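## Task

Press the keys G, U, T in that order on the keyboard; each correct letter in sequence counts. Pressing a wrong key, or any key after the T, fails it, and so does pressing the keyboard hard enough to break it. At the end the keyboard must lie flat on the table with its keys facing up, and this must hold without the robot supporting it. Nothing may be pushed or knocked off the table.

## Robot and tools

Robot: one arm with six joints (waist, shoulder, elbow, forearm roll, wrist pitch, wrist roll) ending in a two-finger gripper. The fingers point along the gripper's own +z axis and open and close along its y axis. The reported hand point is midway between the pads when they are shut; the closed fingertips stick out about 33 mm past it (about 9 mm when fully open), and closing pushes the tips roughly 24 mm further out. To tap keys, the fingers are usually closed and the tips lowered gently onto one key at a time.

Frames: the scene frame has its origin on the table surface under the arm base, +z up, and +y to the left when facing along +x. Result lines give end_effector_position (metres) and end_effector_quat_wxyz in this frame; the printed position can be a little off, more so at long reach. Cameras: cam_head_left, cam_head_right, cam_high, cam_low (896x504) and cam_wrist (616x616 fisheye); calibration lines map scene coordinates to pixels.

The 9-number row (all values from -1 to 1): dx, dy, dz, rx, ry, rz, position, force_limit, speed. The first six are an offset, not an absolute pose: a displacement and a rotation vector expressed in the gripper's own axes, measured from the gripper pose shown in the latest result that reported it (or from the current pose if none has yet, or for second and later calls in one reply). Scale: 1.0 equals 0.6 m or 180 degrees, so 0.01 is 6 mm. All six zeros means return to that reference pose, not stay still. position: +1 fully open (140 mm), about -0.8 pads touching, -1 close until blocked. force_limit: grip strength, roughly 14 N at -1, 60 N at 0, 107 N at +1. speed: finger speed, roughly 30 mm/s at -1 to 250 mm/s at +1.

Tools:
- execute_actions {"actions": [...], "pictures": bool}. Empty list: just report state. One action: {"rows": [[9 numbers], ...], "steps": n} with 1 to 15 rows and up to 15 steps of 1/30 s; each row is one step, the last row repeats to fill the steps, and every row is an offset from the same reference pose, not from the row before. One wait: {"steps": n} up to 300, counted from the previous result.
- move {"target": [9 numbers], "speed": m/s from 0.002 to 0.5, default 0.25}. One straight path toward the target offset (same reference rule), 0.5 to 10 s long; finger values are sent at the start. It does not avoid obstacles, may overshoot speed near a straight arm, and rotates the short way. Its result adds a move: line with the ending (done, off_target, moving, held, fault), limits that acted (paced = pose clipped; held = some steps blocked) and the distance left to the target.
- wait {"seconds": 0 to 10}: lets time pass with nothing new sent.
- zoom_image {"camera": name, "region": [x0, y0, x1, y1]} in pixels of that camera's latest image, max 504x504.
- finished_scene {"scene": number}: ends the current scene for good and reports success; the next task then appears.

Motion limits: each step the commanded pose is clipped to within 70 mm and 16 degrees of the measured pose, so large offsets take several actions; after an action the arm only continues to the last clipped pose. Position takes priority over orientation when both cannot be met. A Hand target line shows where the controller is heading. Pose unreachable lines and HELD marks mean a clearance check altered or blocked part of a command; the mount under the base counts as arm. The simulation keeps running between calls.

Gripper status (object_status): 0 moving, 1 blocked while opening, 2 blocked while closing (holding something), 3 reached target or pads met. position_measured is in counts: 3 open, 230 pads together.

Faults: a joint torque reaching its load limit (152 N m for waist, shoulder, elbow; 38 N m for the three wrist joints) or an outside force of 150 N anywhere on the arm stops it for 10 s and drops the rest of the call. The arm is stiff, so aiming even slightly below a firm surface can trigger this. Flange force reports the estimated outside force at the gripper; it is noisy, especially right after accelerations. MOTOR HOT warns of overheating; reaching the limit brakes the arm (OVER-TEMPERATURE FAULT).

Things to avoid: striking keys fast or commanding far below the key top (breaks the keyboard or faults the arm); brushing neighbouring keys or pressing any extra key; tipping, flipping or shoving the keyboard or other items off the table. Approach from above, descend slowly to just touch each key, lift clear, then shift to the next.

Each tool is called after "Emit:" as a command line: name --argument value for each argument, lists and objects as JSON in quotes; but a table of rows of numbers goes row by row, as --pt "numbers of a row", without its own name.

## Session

Emit:
execute_actions --actions '[]'

Scene clock: 0.00 s of 4023.00 s.
end_effector_position=(+0.8588, -0.2347, +0.2911) position_measured=230 object_status=3 end_effector_quat_wxyz=(+0.344, +0.041, +0.784, +0.515)
Joint positions: [-0.576  1.15   1.465 -1.295 -1.618 -1.332]
Joint velocities: [-0.001 -0.001 -0.     0.     0.    -0.   ]
Flange force (N, the push that the arm receives, along the gripper's own x y z axes): no reading
Hand target: +0.859, -0.235, +0.291; +0.344, +0.041, +0.784, +0.515
camera_calibration (this result's frames):
cam_wrist: T_world_to_cam=[[-0.0930927, 0.395307, 0.91382, -0.0841521], [0.530301, -0.757107, 0.381537, -0.742373], [0.842683, 0.520118, -0.13915, -0.371031], [0, 0, 0, 1]] pos_world=[0.698509, -0.335809, 0.308514]

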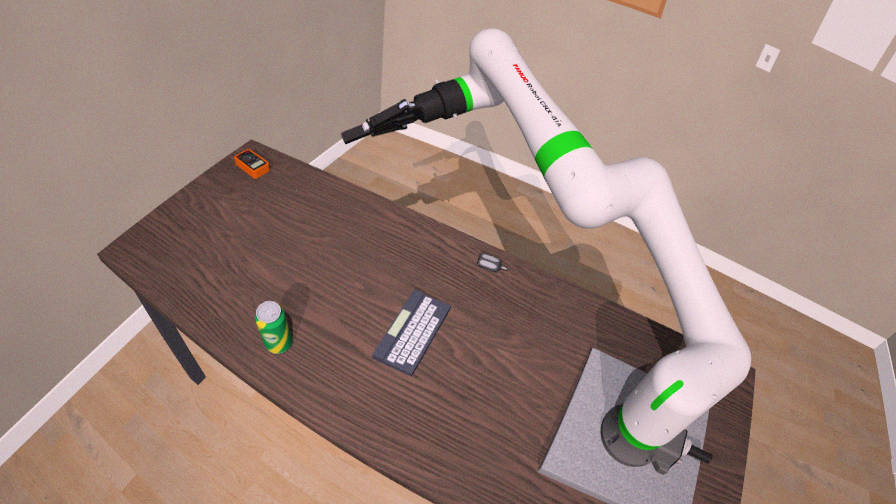

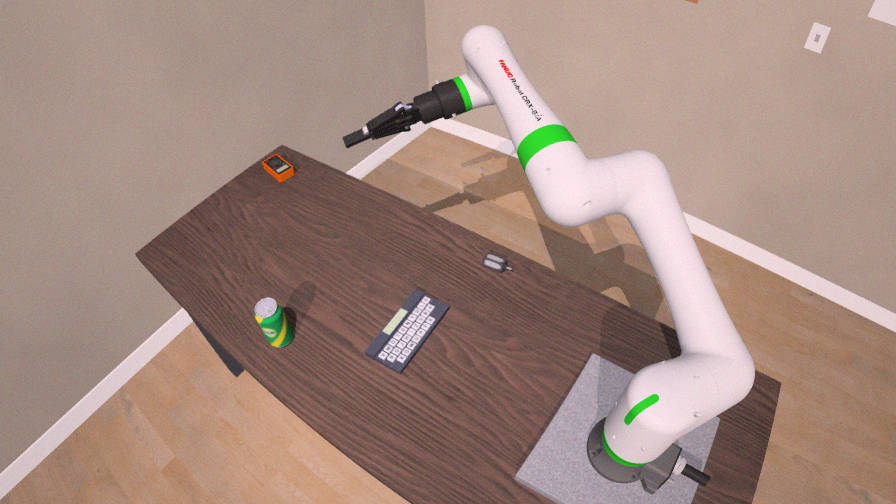

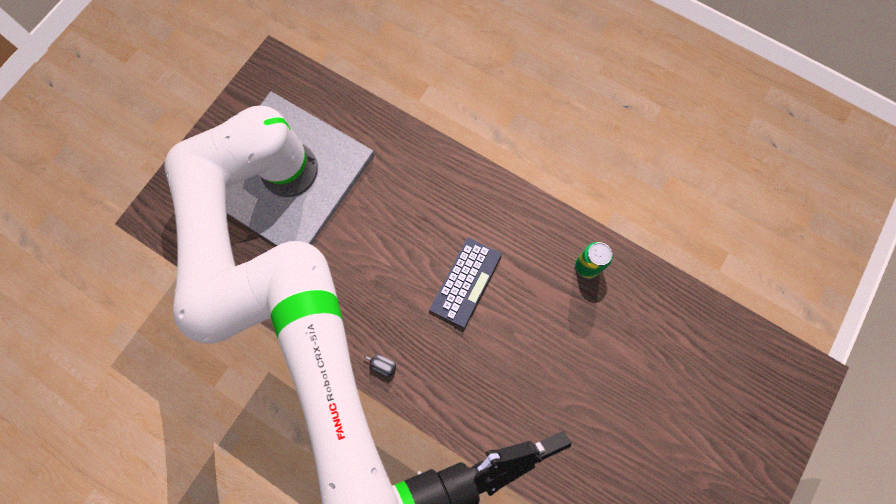

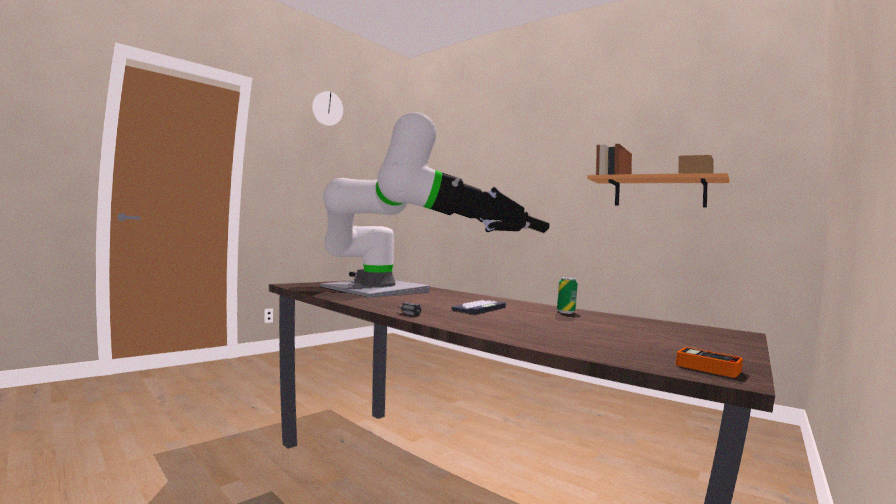

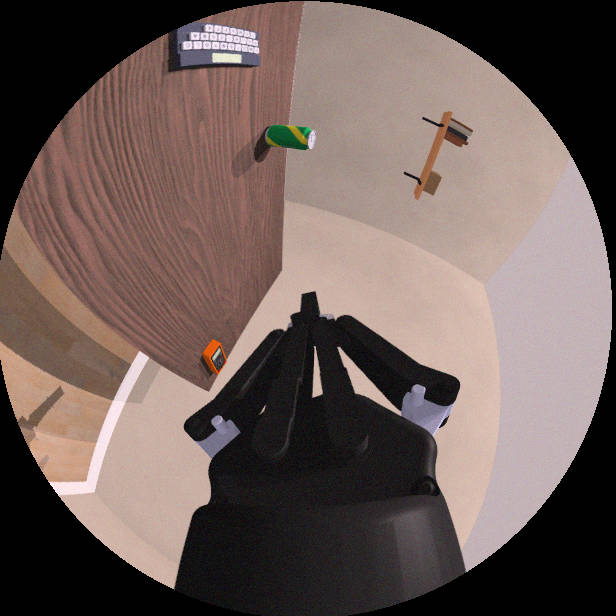

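Emit:
zoom_image --camera "cam_high" --region '[410, 230, 520, 340]'

Emit:
zoom_image --camera "cam_head_left" --region '[360, 280, 465, 385]'

Emit:
zoom_image --camera "cam_wrist" --region '[260, 260, 360, 350]'

Region (410, 230, 520, 340) of cam_high's 896x504 image, scaled by 4.582, with more detail than that image has.

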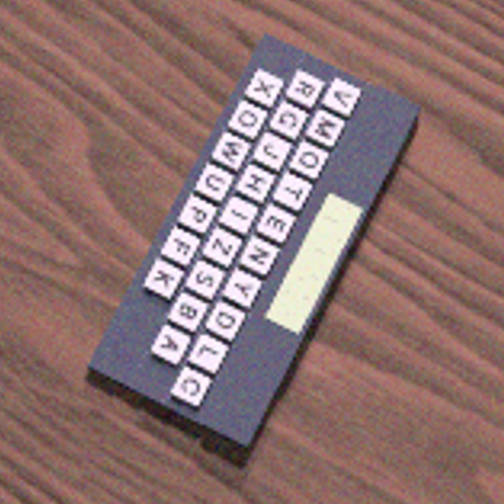

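Region (360, 280, 465, 385) of cam_head_left's 896x504 image, scaled by 4.800, with more detail than that image has.

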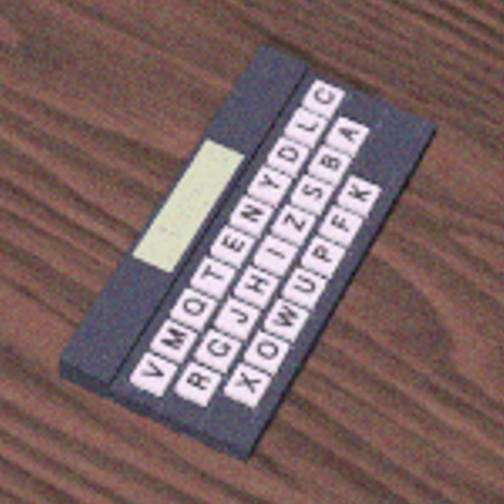

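Region (260, 260, 360, 350) of cam_wrist's 616x616 image, scaled by 5.040, with more detail than that image has; it fills the top 454 rows of this view, and the rest is white.

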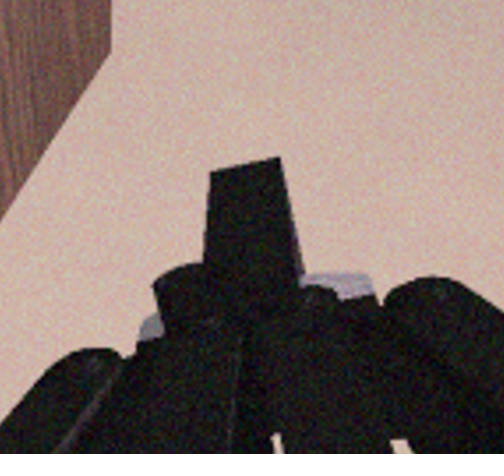

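Emit:
move --target '[0.8035, 0.0998, 0.1174, 0.209, 0.142, -0.0955, -1, 0, 0]' --speed 0.3

Emit:
zoom_image --camera "cam_wrist" --region '[220, 220, 380, 340]'

Scene clock: 40.00 s of 4023.00 s.
end_effector_position=(+0.5170, +0.0515, +0.0864) position_measured=233 object_status=3 end_effector_quat_wxyz=(+0.205, -0.077, +0.959, +0.180)
Joint positions: [ 0.162  0.025 -0.403 -0.433 -0.764 -1.279]
Joint velocities: [ 0.001 -0.002 -0.001  0.002 -0.    -0.004]
Flange force (N, the push that the arm receives, along the gripper's own x y z axes): [-5.4 -2.1 3.3]
Hand target: +0.517, +0.052, +0.086; +0.205, -0.077, +0.959, +0.180
Off the commanded pose: 0.002 m, 0 deg.
After step 90, 34.83 s passed at rest.
move: done
camera_calibration (this result's frames):
cam_wrist: T_world_to_cam=[[-0.00474269, 0.931799, 0.362945, -0.0677272], [0.729095, -0.245181, 0.638989, -0.417711], [0.684396, 0.267652, -0.678207, -0.118902], [0, 0, 0, 1]] pos_world=[0.385606, -0.00748241, 0.210853]

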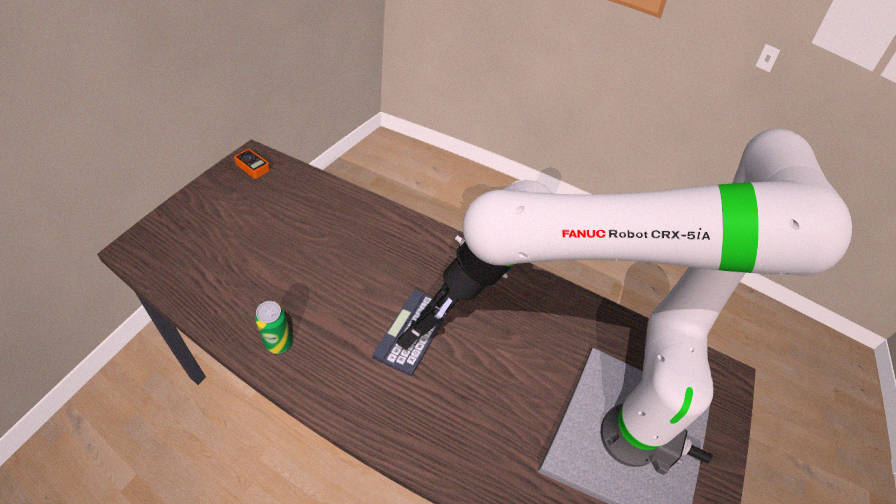

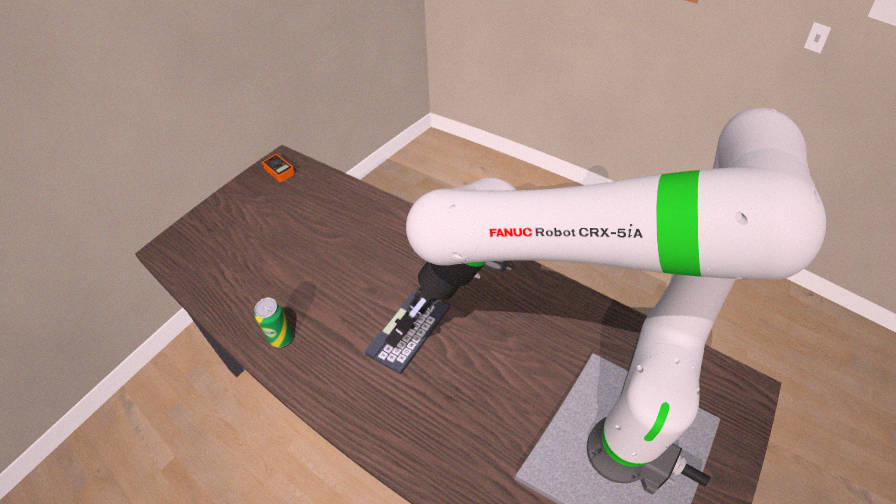

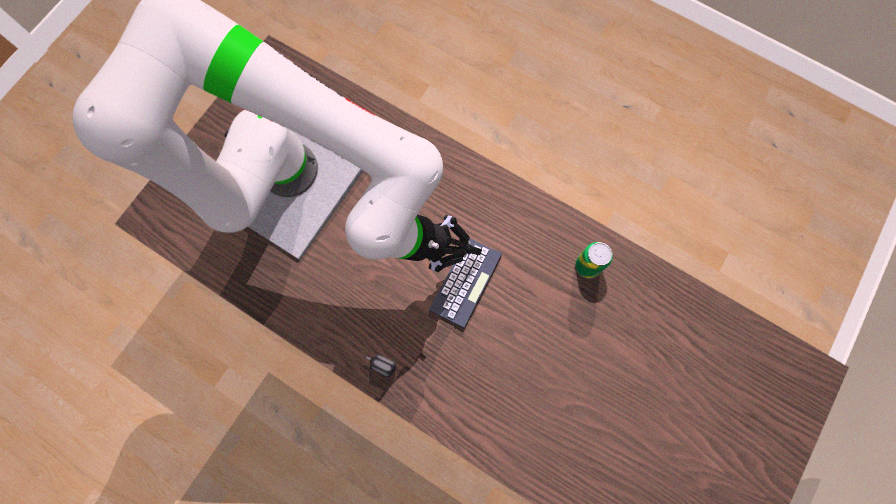

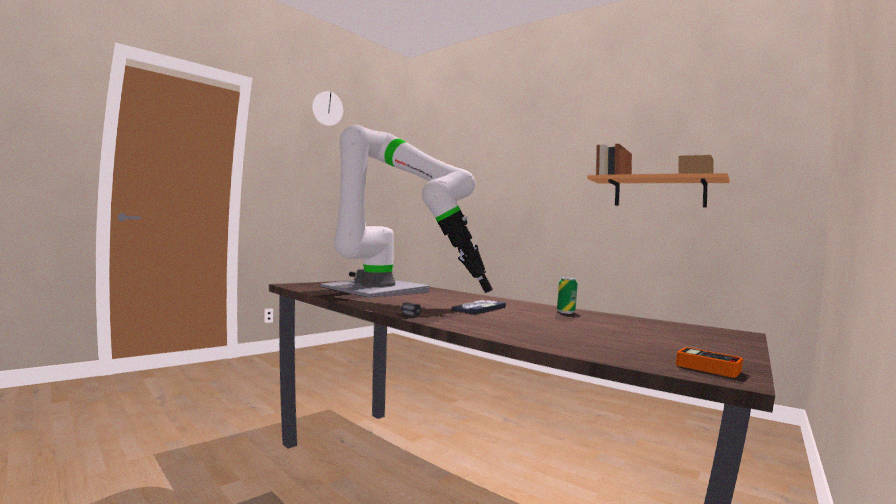

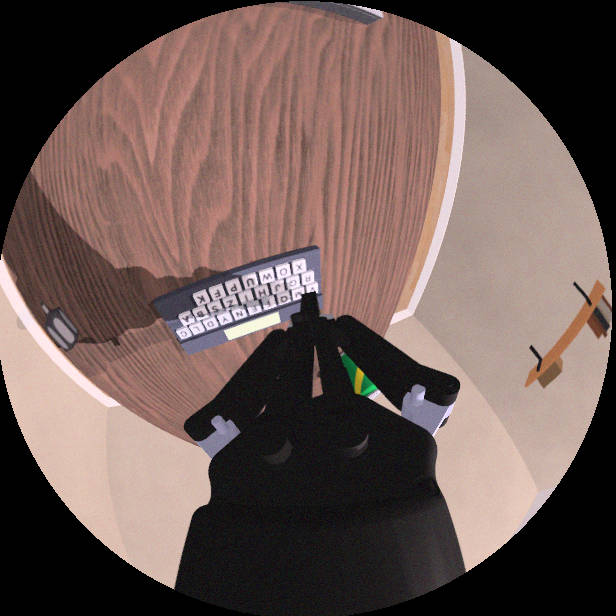

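Region (220, 220, 380, 340) of cam_wrist's 616x616 image, scaled by 3.150, with more detail than that image has; it fills the top 378 rows of this view, and the rest is white.

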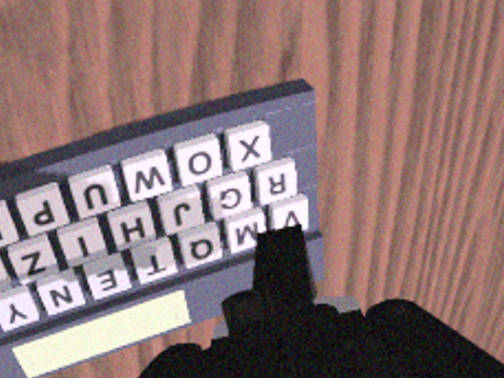

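Emit:
execute_actions --actions '[]'

Scene clock: 46.13 s of 4023.00 s.
end_effector_position=(+0.5170, +0.0516, +0.0864) position_measured=233 object_status=3 end_effector_quat_wxyz=(+0.205, -0.077, +0.959, +0.180)
Joint positions: [ 0.162  0.025 -0.403 -0.432 -0.764 -1.279]
Joint velocities: [ 0.     0.001  0.    -0.    -0.     0.   ]
Flange force (N, the push that the arm receives, along the gripper's own x y z axes): [-6.3 -2.6 3.1]
Hand target: +0.517, +0.052, +0.086; +0.205, -0.077, +0.959, +0.180
Off the commanded pose: 0.002 m, 0 deg.
Steps of this call (steps 1 to 90: nothing new was sent; then 3.13 s passed at rest). Readings (end_effector_position | what the end effector reports):
1: (+0.5170, +0.0515, +0.0864) | position_measured=233 object_status=3
2: (+0.5170, +0.0515, +0.0864) | position_measured=233 object_status=3
4: (+0.5170, +0.0515, +0.0864) | position_measured=233 object_status=3
8: (+0.5170, +0.0516, +0.0864) | position_measured=233 object_status=3
90: the state above
camera_calibration (this result's frames):
cam_wrist: T_world_to_cam=[[-0.00472722, 0.931801, 0.36294, -0.0677616], [0.729105, -0.245184, 0.638976, -0.417696], [0.684385, 0.267642, -0.678222, -0.118888], [0, 0, 0, 1]] pos_world=[0.385589, -0.00745308, 0.210859]

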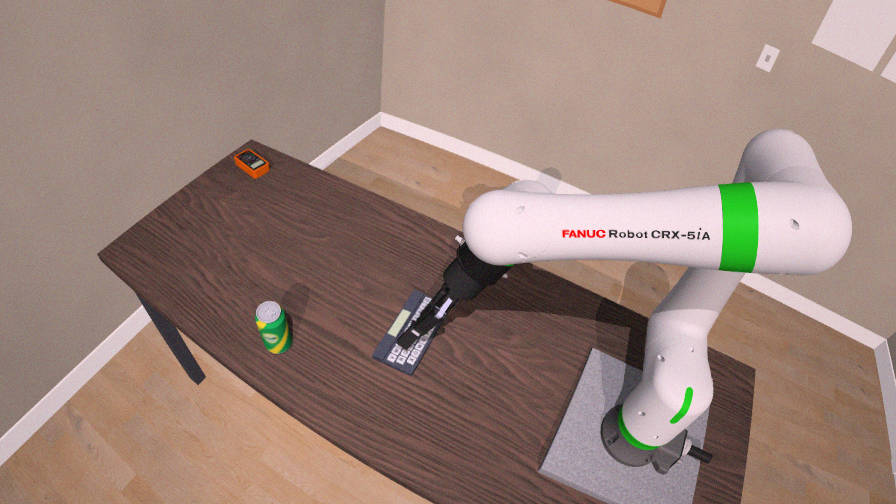

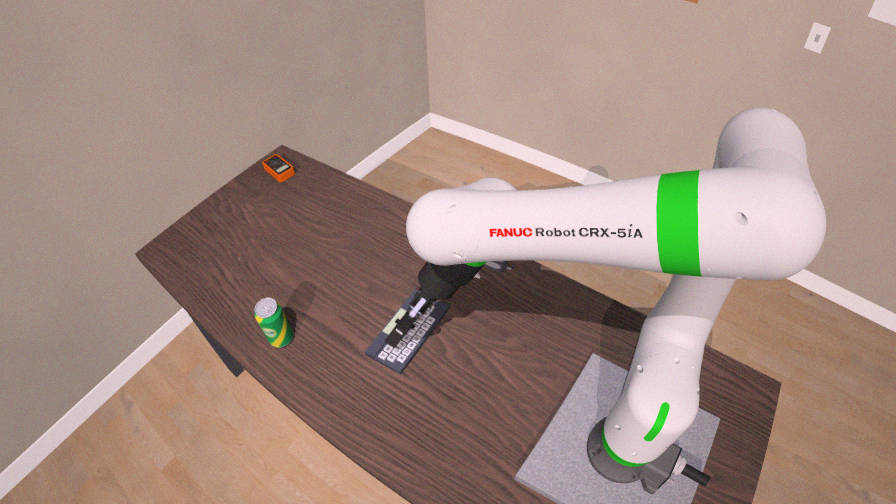

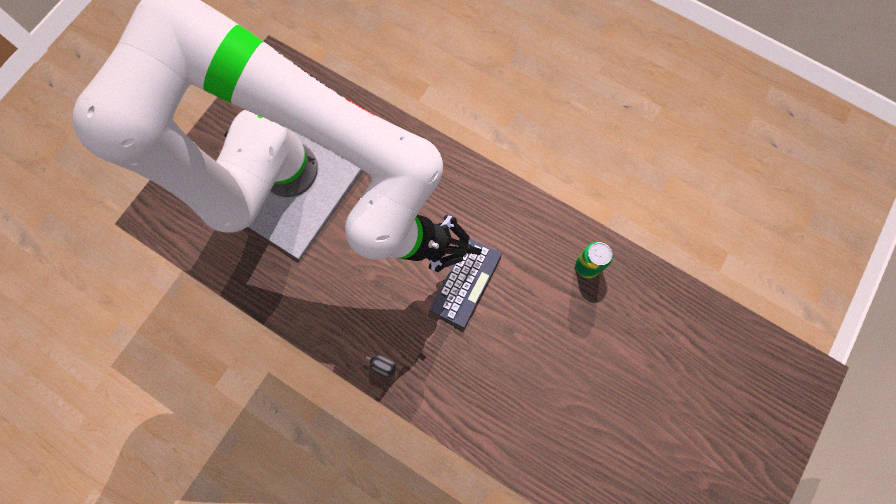

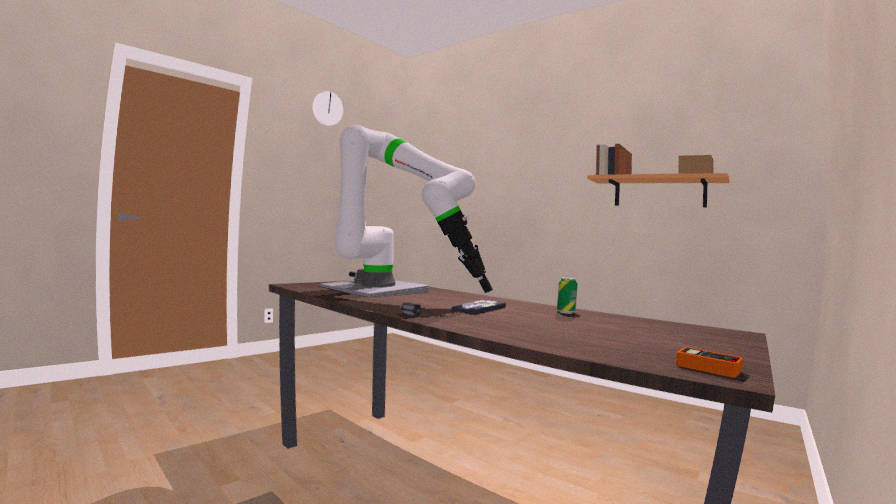

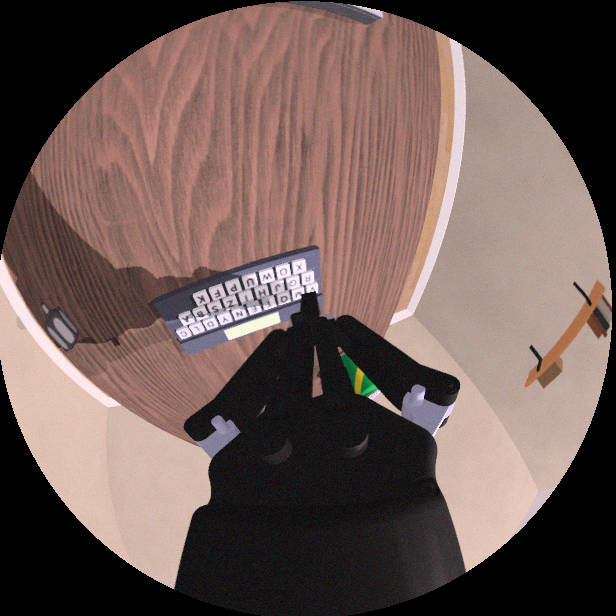

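Emit:
move --target '[0.01404, -0.01046, 0.02838, 0, 0, 0, -1, 0, 0]' --speed 0.04

Emit:
zoom_image --camera "cam_wrist" --region '[260, 240, 360, 330]'

Emit:
zoom_image --camera "cam_low" --region '[440, 260, 520, 320]'

Scene clock: 48.40 s of 4023.00 s.
end_effector_position=(+0.5170, +0.0516, +0.0664) position_measured=233 object_status=3 end_effector_quat_wxyz=(+0.205, -0.077, +0.959, +0.180)
Joint positions: [ 0.156  0.056 -0.418 -0.457 -0.724 -1.243]
Joint velocities: [-0.     0.    -0.    -0.    -0.     0.002]
Flange force (N, the push that the arm receives, along the gripper's own x y z axes): [-5.2 -1.7 2.6]
Hand target: +0.517, +0.052, +0.066; +0.205, -0.077, +0.959, +0.180
Off the commanded pose: 0.000 m, 0 deg.
move: done
camera_calibration (this result's frames):
cam_wrist: T_world_to_cam=[[-0.00471246, 0.931793, 0.362958, -0.0605096], [0.729062, -0.245224, 0.63901, -0.404924], [0.684432, 0.26763, -0.678179, -0.132503], [0, 0, 0, 1]] pos_world=[0.385618, -0.00745298, 0.190852]

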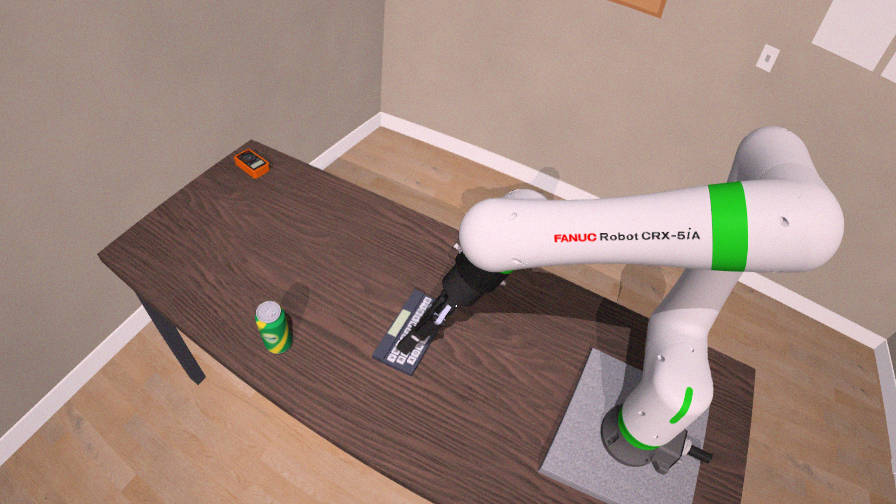

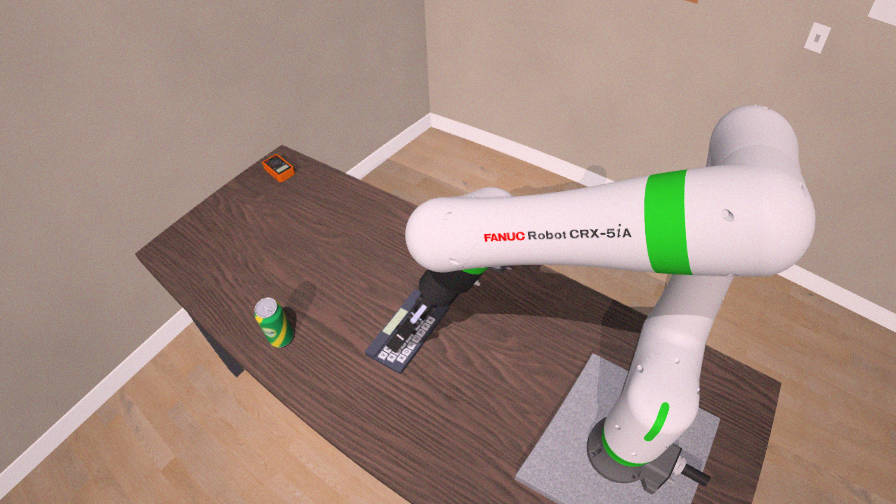

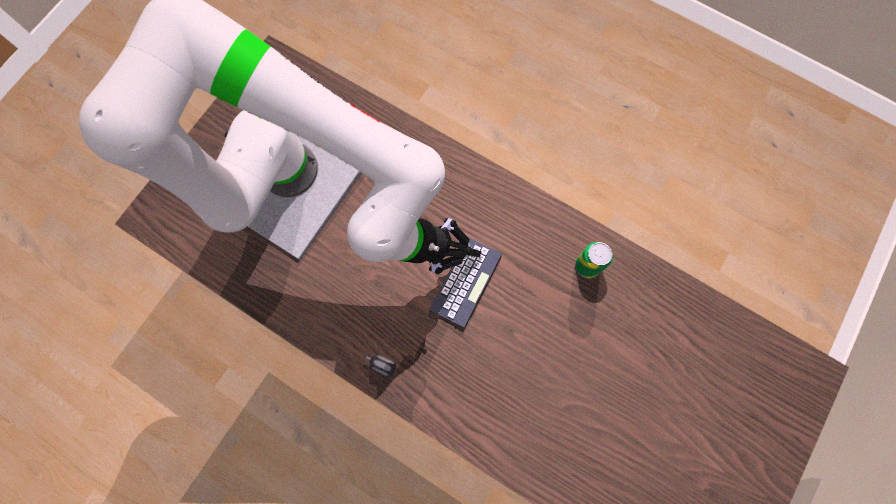

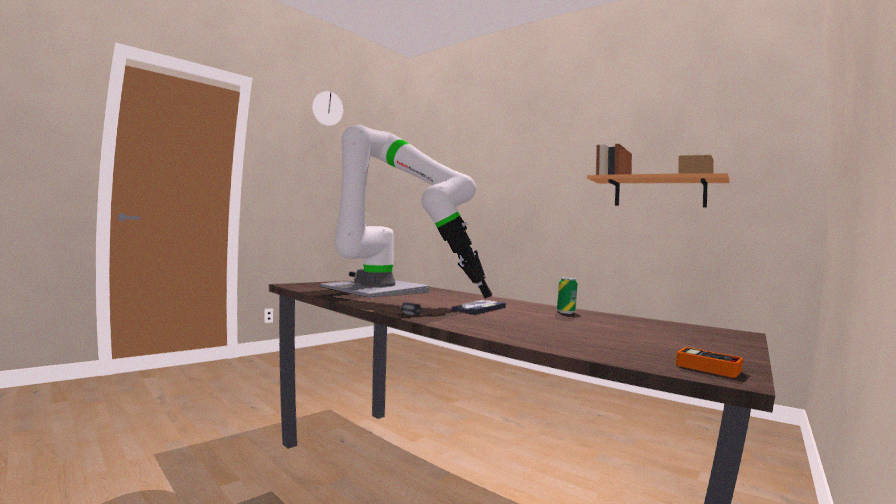

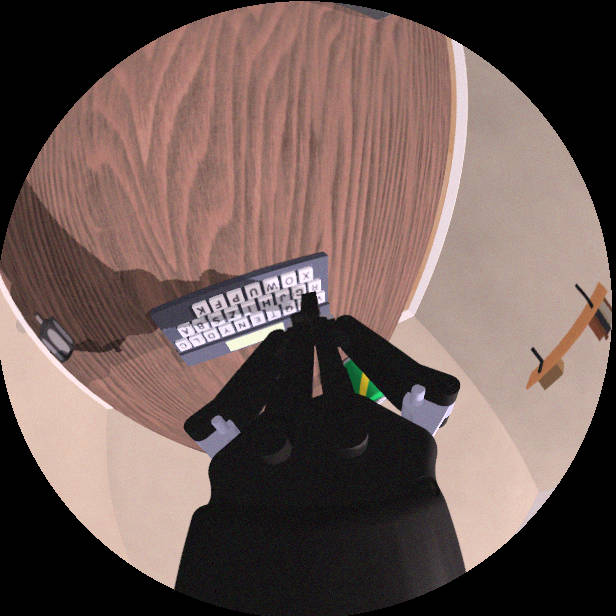

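Region (260, 240, 360, 330) of cam_wrist's 616x616 image, scaled by 5.040, with more detail than that image has; it fills the top 454 rows of this view, and the rest is white.

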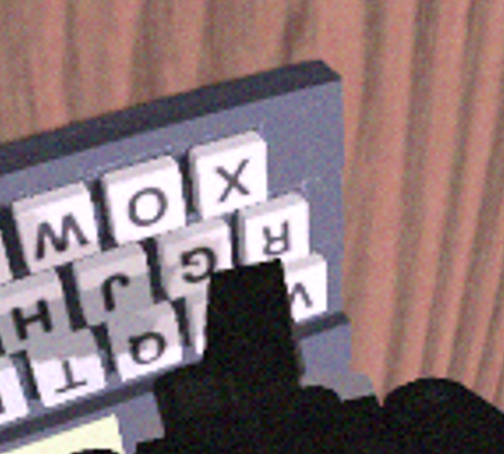

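Region (440, 260, 520, 320) of cam_low's 896x504 image, scaled by 6.300, with more detail than that image has; it fills the top 378 rows of this view, and the rest is white.

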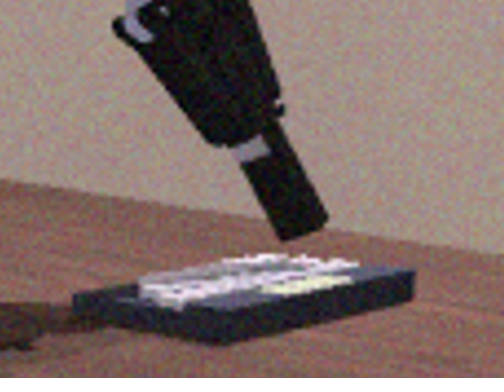

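Emit:
move --target '[0.00124, -0.00609, 0.00694, 0, 0, 0, -1, 0, 0]' --speed 0.01

Emit:
zoom_image --camera "cam_wrist" --region '[260, 240, 360, 330]'

Emit:
zoom_image --camera "cam_low" --region '[460, 275, 510, 315]'

Emit:
zoom_image --camera "cam_head_left" --region '[370, 290, 450, 380]'

Scene clock: 54.63 s of 4023.00 s.
end_effector_position=(+0.5187, +0.0497, +0.0614) position_measured=233 object_status=3 end_effector_quat_wxyz=(+0.205, -0.077, +0.959, +0.180)
Joint positions: [ 0.149  0.069 -0.416 -0.465 -0.718 -1.227]
Joint velocities: [-0.001  0.001  0.     0.     0.001 -0.   ]
Flange force (N, the push that the arm receives, along the gripper's own x y z axes): [-4.7 -2.8 3.0]
Hand target: +0.519, +0.050, +0.061; +0.205, -0.077, +0.959, +0.180
Off the commanded pose: 0.000 m, 0 deg.
After step 90, 2.47 s passed at rest.
move: done
camera_calibration (this result's frames):
cam_wrist: T_world_to_cam=[[-0.00471693, 0.931795, 0.362954, -0.0569497], [0.729042, -0.245226, 0.639032, -0.403397], [0.684453, 0.267623, -0.678161, -0.136547], [0, 0, 0, 1]] pos_world=[0.387285, -0.00931473, 0.185853]

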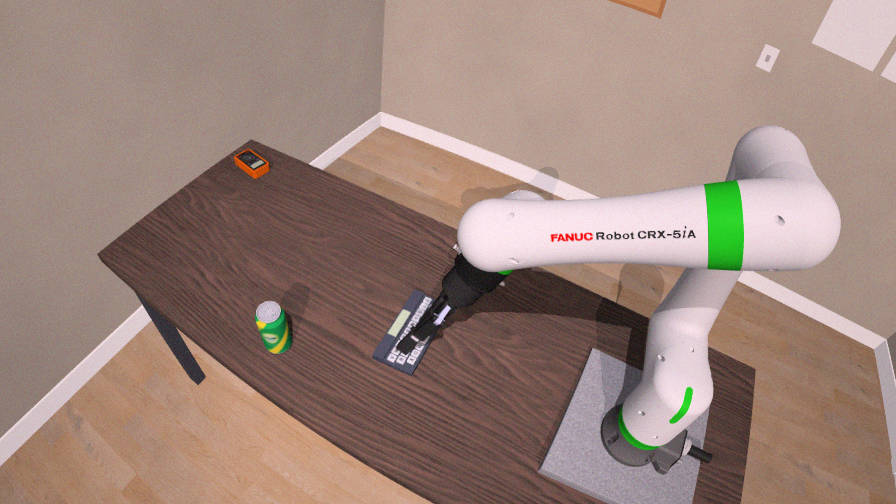

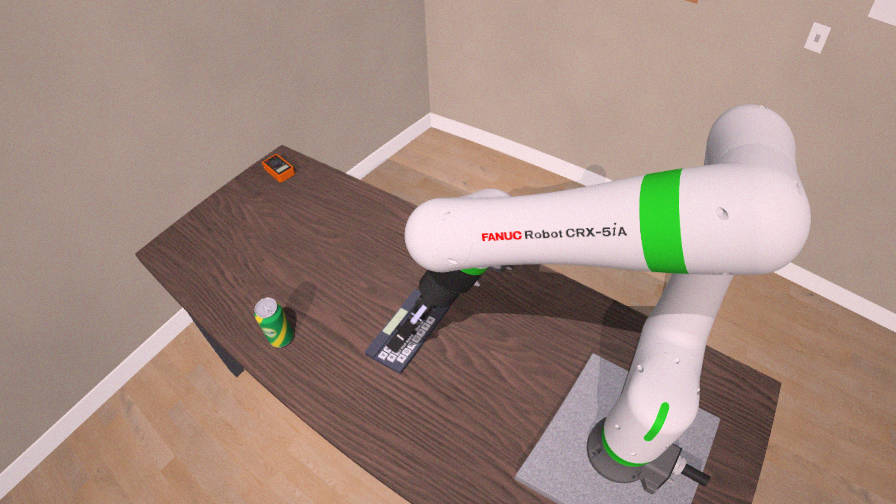

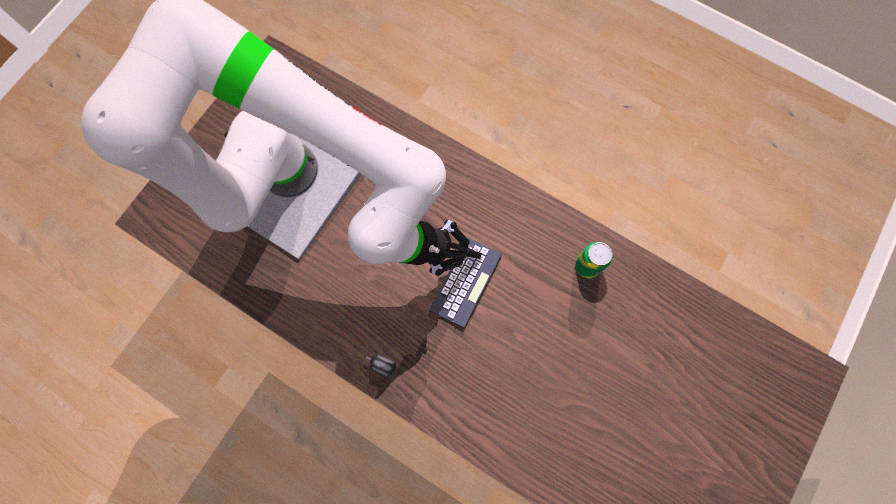

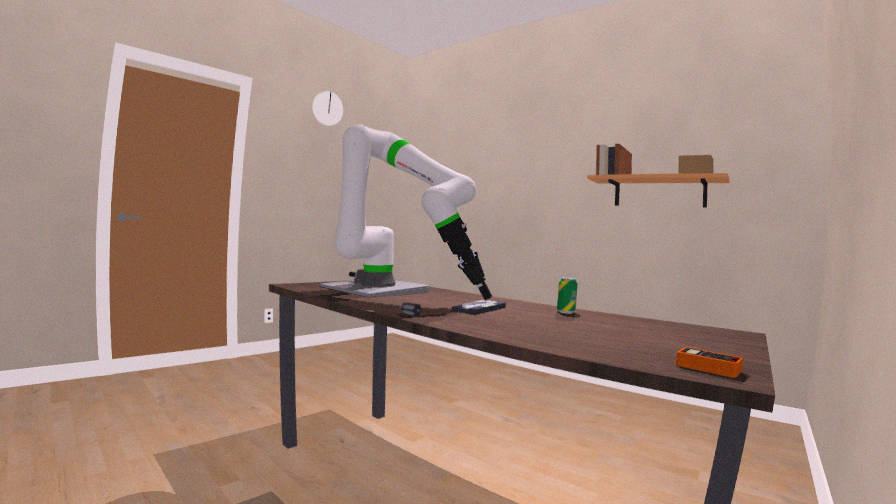

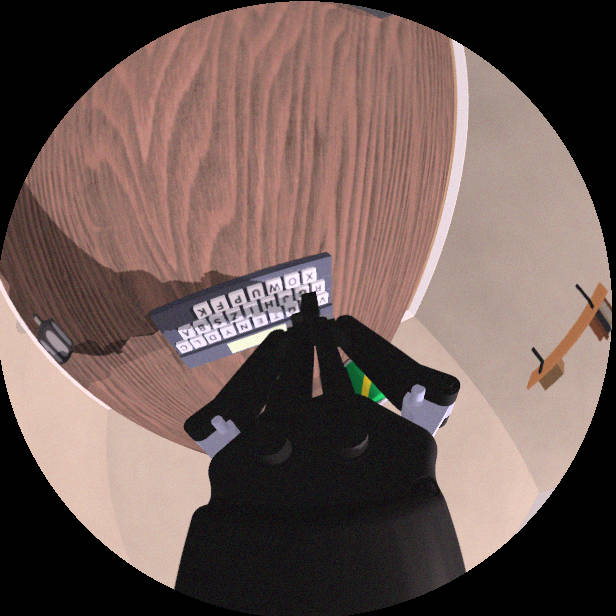

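Region (260, 240, 360, 330) of cam_wrist's 616x616 image, scaled by 5.040, with more detail than that image has; it fills the top 454 rows of this view, and the rest is white.

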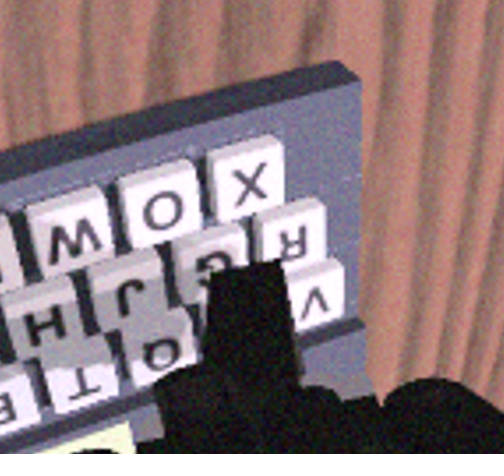

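Region (460, 275, 510, 315) of cam_low's 896x504 image, scaled by 10.080, with more detail than that image has; it fills the top 403 rows of this view, and the rest is white.

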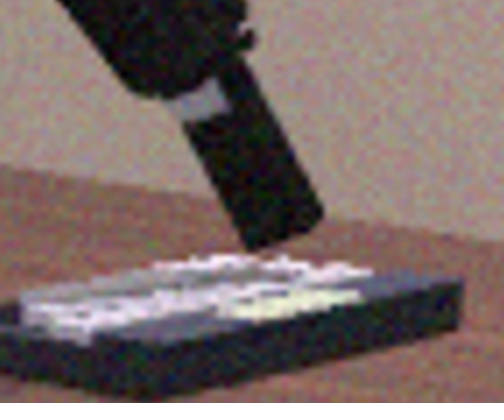

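Region (370, 290, 450, 380) of cam_head_left's 896x504 image, scaled by 5.600, with more detail than that image has.

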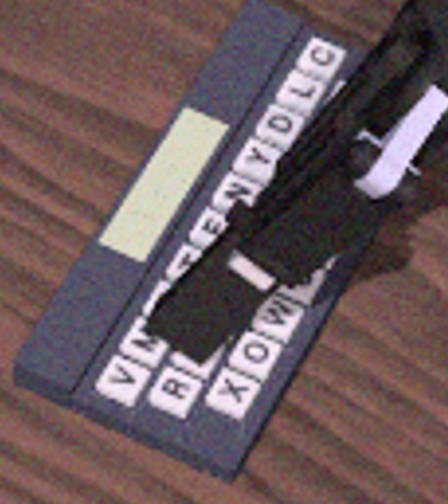

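Emit:
move --target '[0.000545, -0.002445, 0.006663, 0, 0, 0, -1, 0, 0]' --speed 0.006

Emit:
zoom_image --camera "cam_wrist" --region '[260, 240, 360, 330]'

Emit:
zoom_image --camera "cam_low" --region '[460, 275, 510, 315]'

Emit:
zoom_image --camera "cam_head_left" --region '[370, 290, 450, 380]'

Scene clock: 59.07 s of 4023.00 s.
end_effector_position=(+0.5202, +0.0498, +0.0574) position_measured=233 object_status=3 end_effector_quat_wxyz=(+0.205, -0.077, +0.959, +0.180)
Joint positions: [ 0.148  0.079 -0.415 -0.471 -0.71  -1.219]
Joint velocities: [-0.001  0.     0.    -0.001  0.     0.001]
Flange force (N, the push that the arm receives, along the gripper's own x y z axes): [-6.7 -2.1 4.1]
Hand target: +0.520, +0.050, +0.057; +0.205, -0.077, +0.959, +0.180
Off the commanded pose: 0.000 m, 0 deg.
After step 90, 0.50 s passed at rest.
move: done
camera_calibration (this result's frames):
cam_wrist: T_world_to_cam=[[-0.00471417, 0.931794, 0.362958, -0.0556099], [0.729033, -0.245234, 0.63904, -0.401898], [0.684463, 0.26762, -0.678152, -0.140324], [0, 0, 0, 1]] pos_world=[0.388781, -0.00918868, 0.181852]

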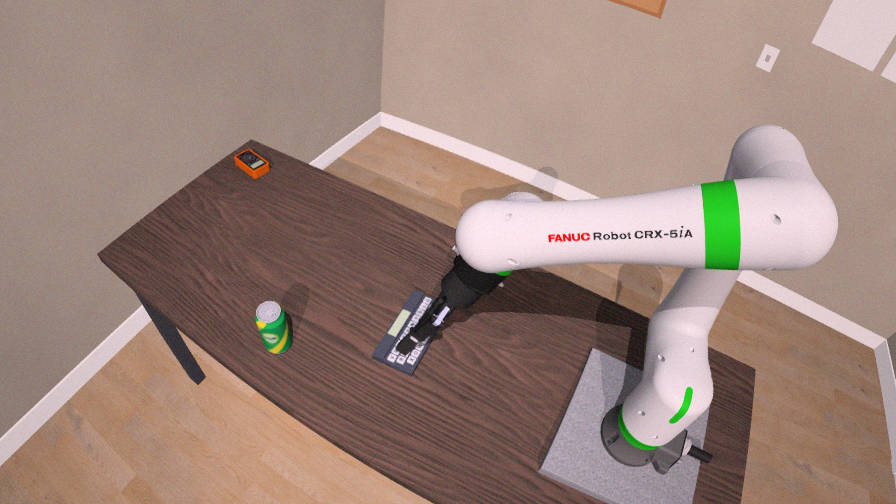

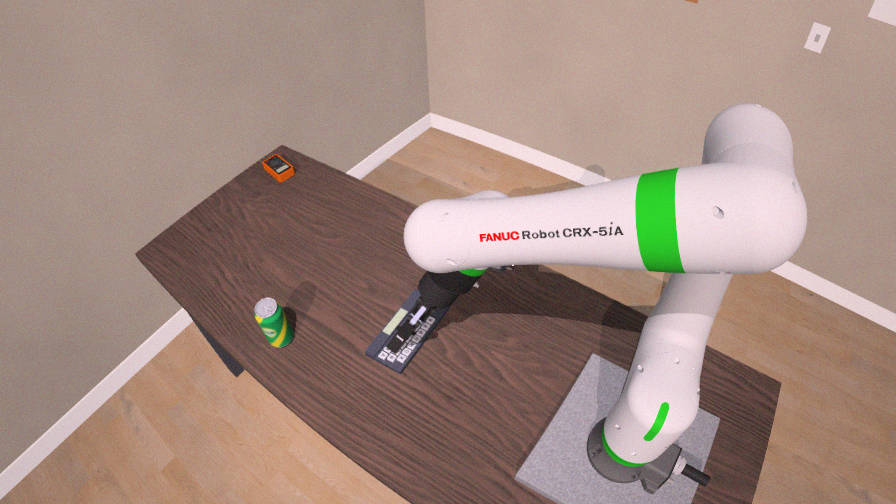

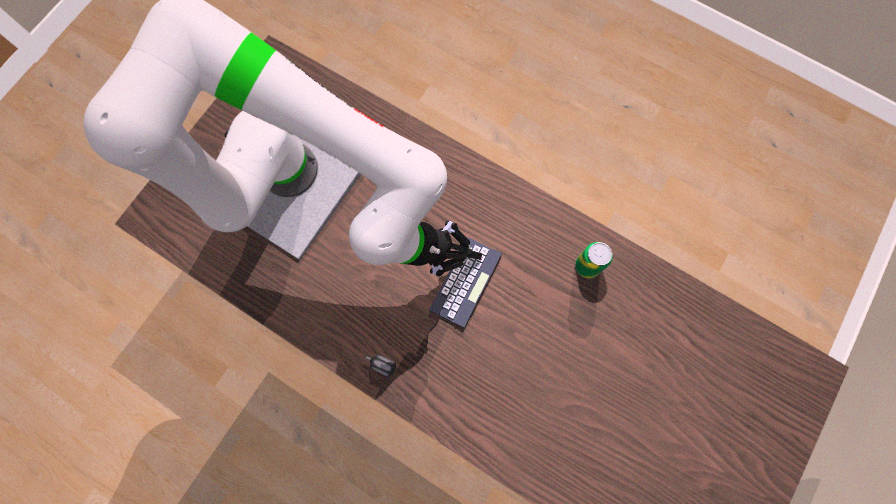

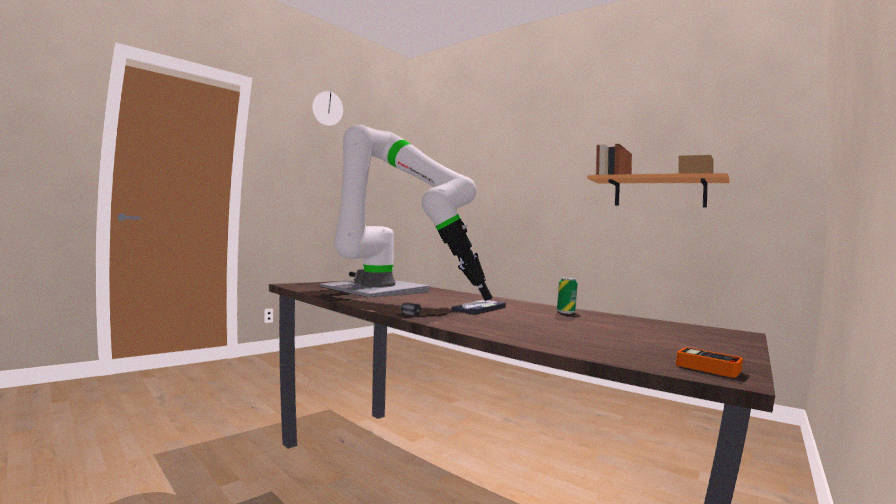

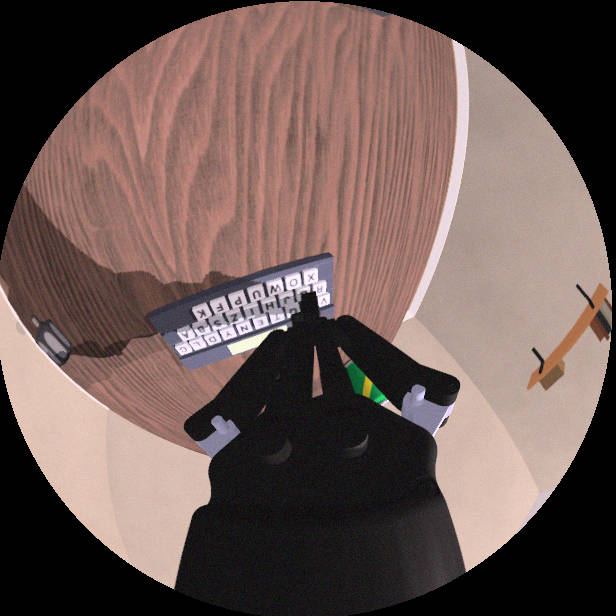

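Region (260, 240, 360, 330) of cam_wrist's 616x616 image, scaled by 5.040, with more detail than that image has; it fills the top 454 rows of this view, and the rest is white.

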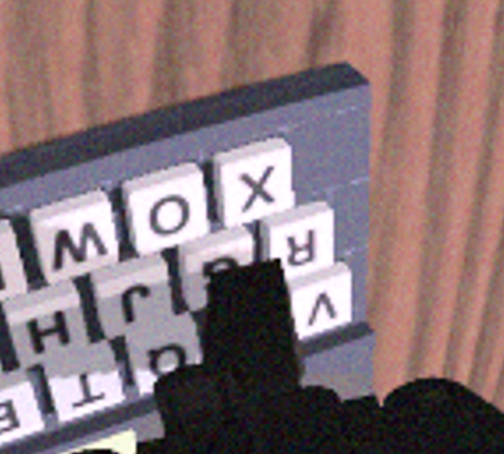

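Region (460, 275, 510, 315) of cam_low's 896x504 image, scaled by 10.080, with more detail than that image has; it fills the top 403 rows of this view, and the rest is white.

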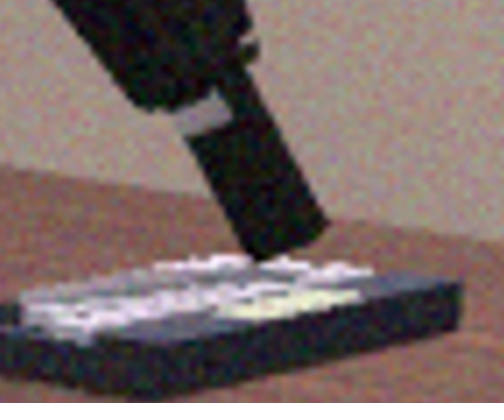

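Region (370, 290, 450, 380) of cam_head_left's 896x504 image, scaled by 5.600, with more detail than that image has.

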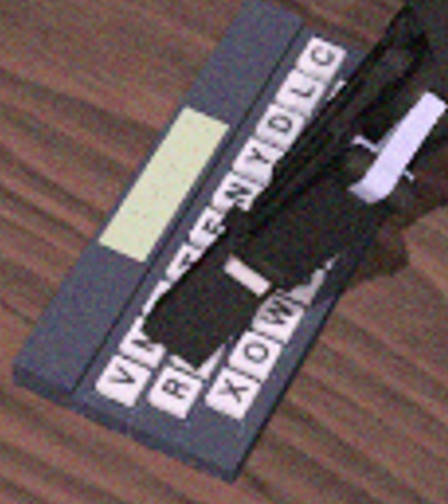

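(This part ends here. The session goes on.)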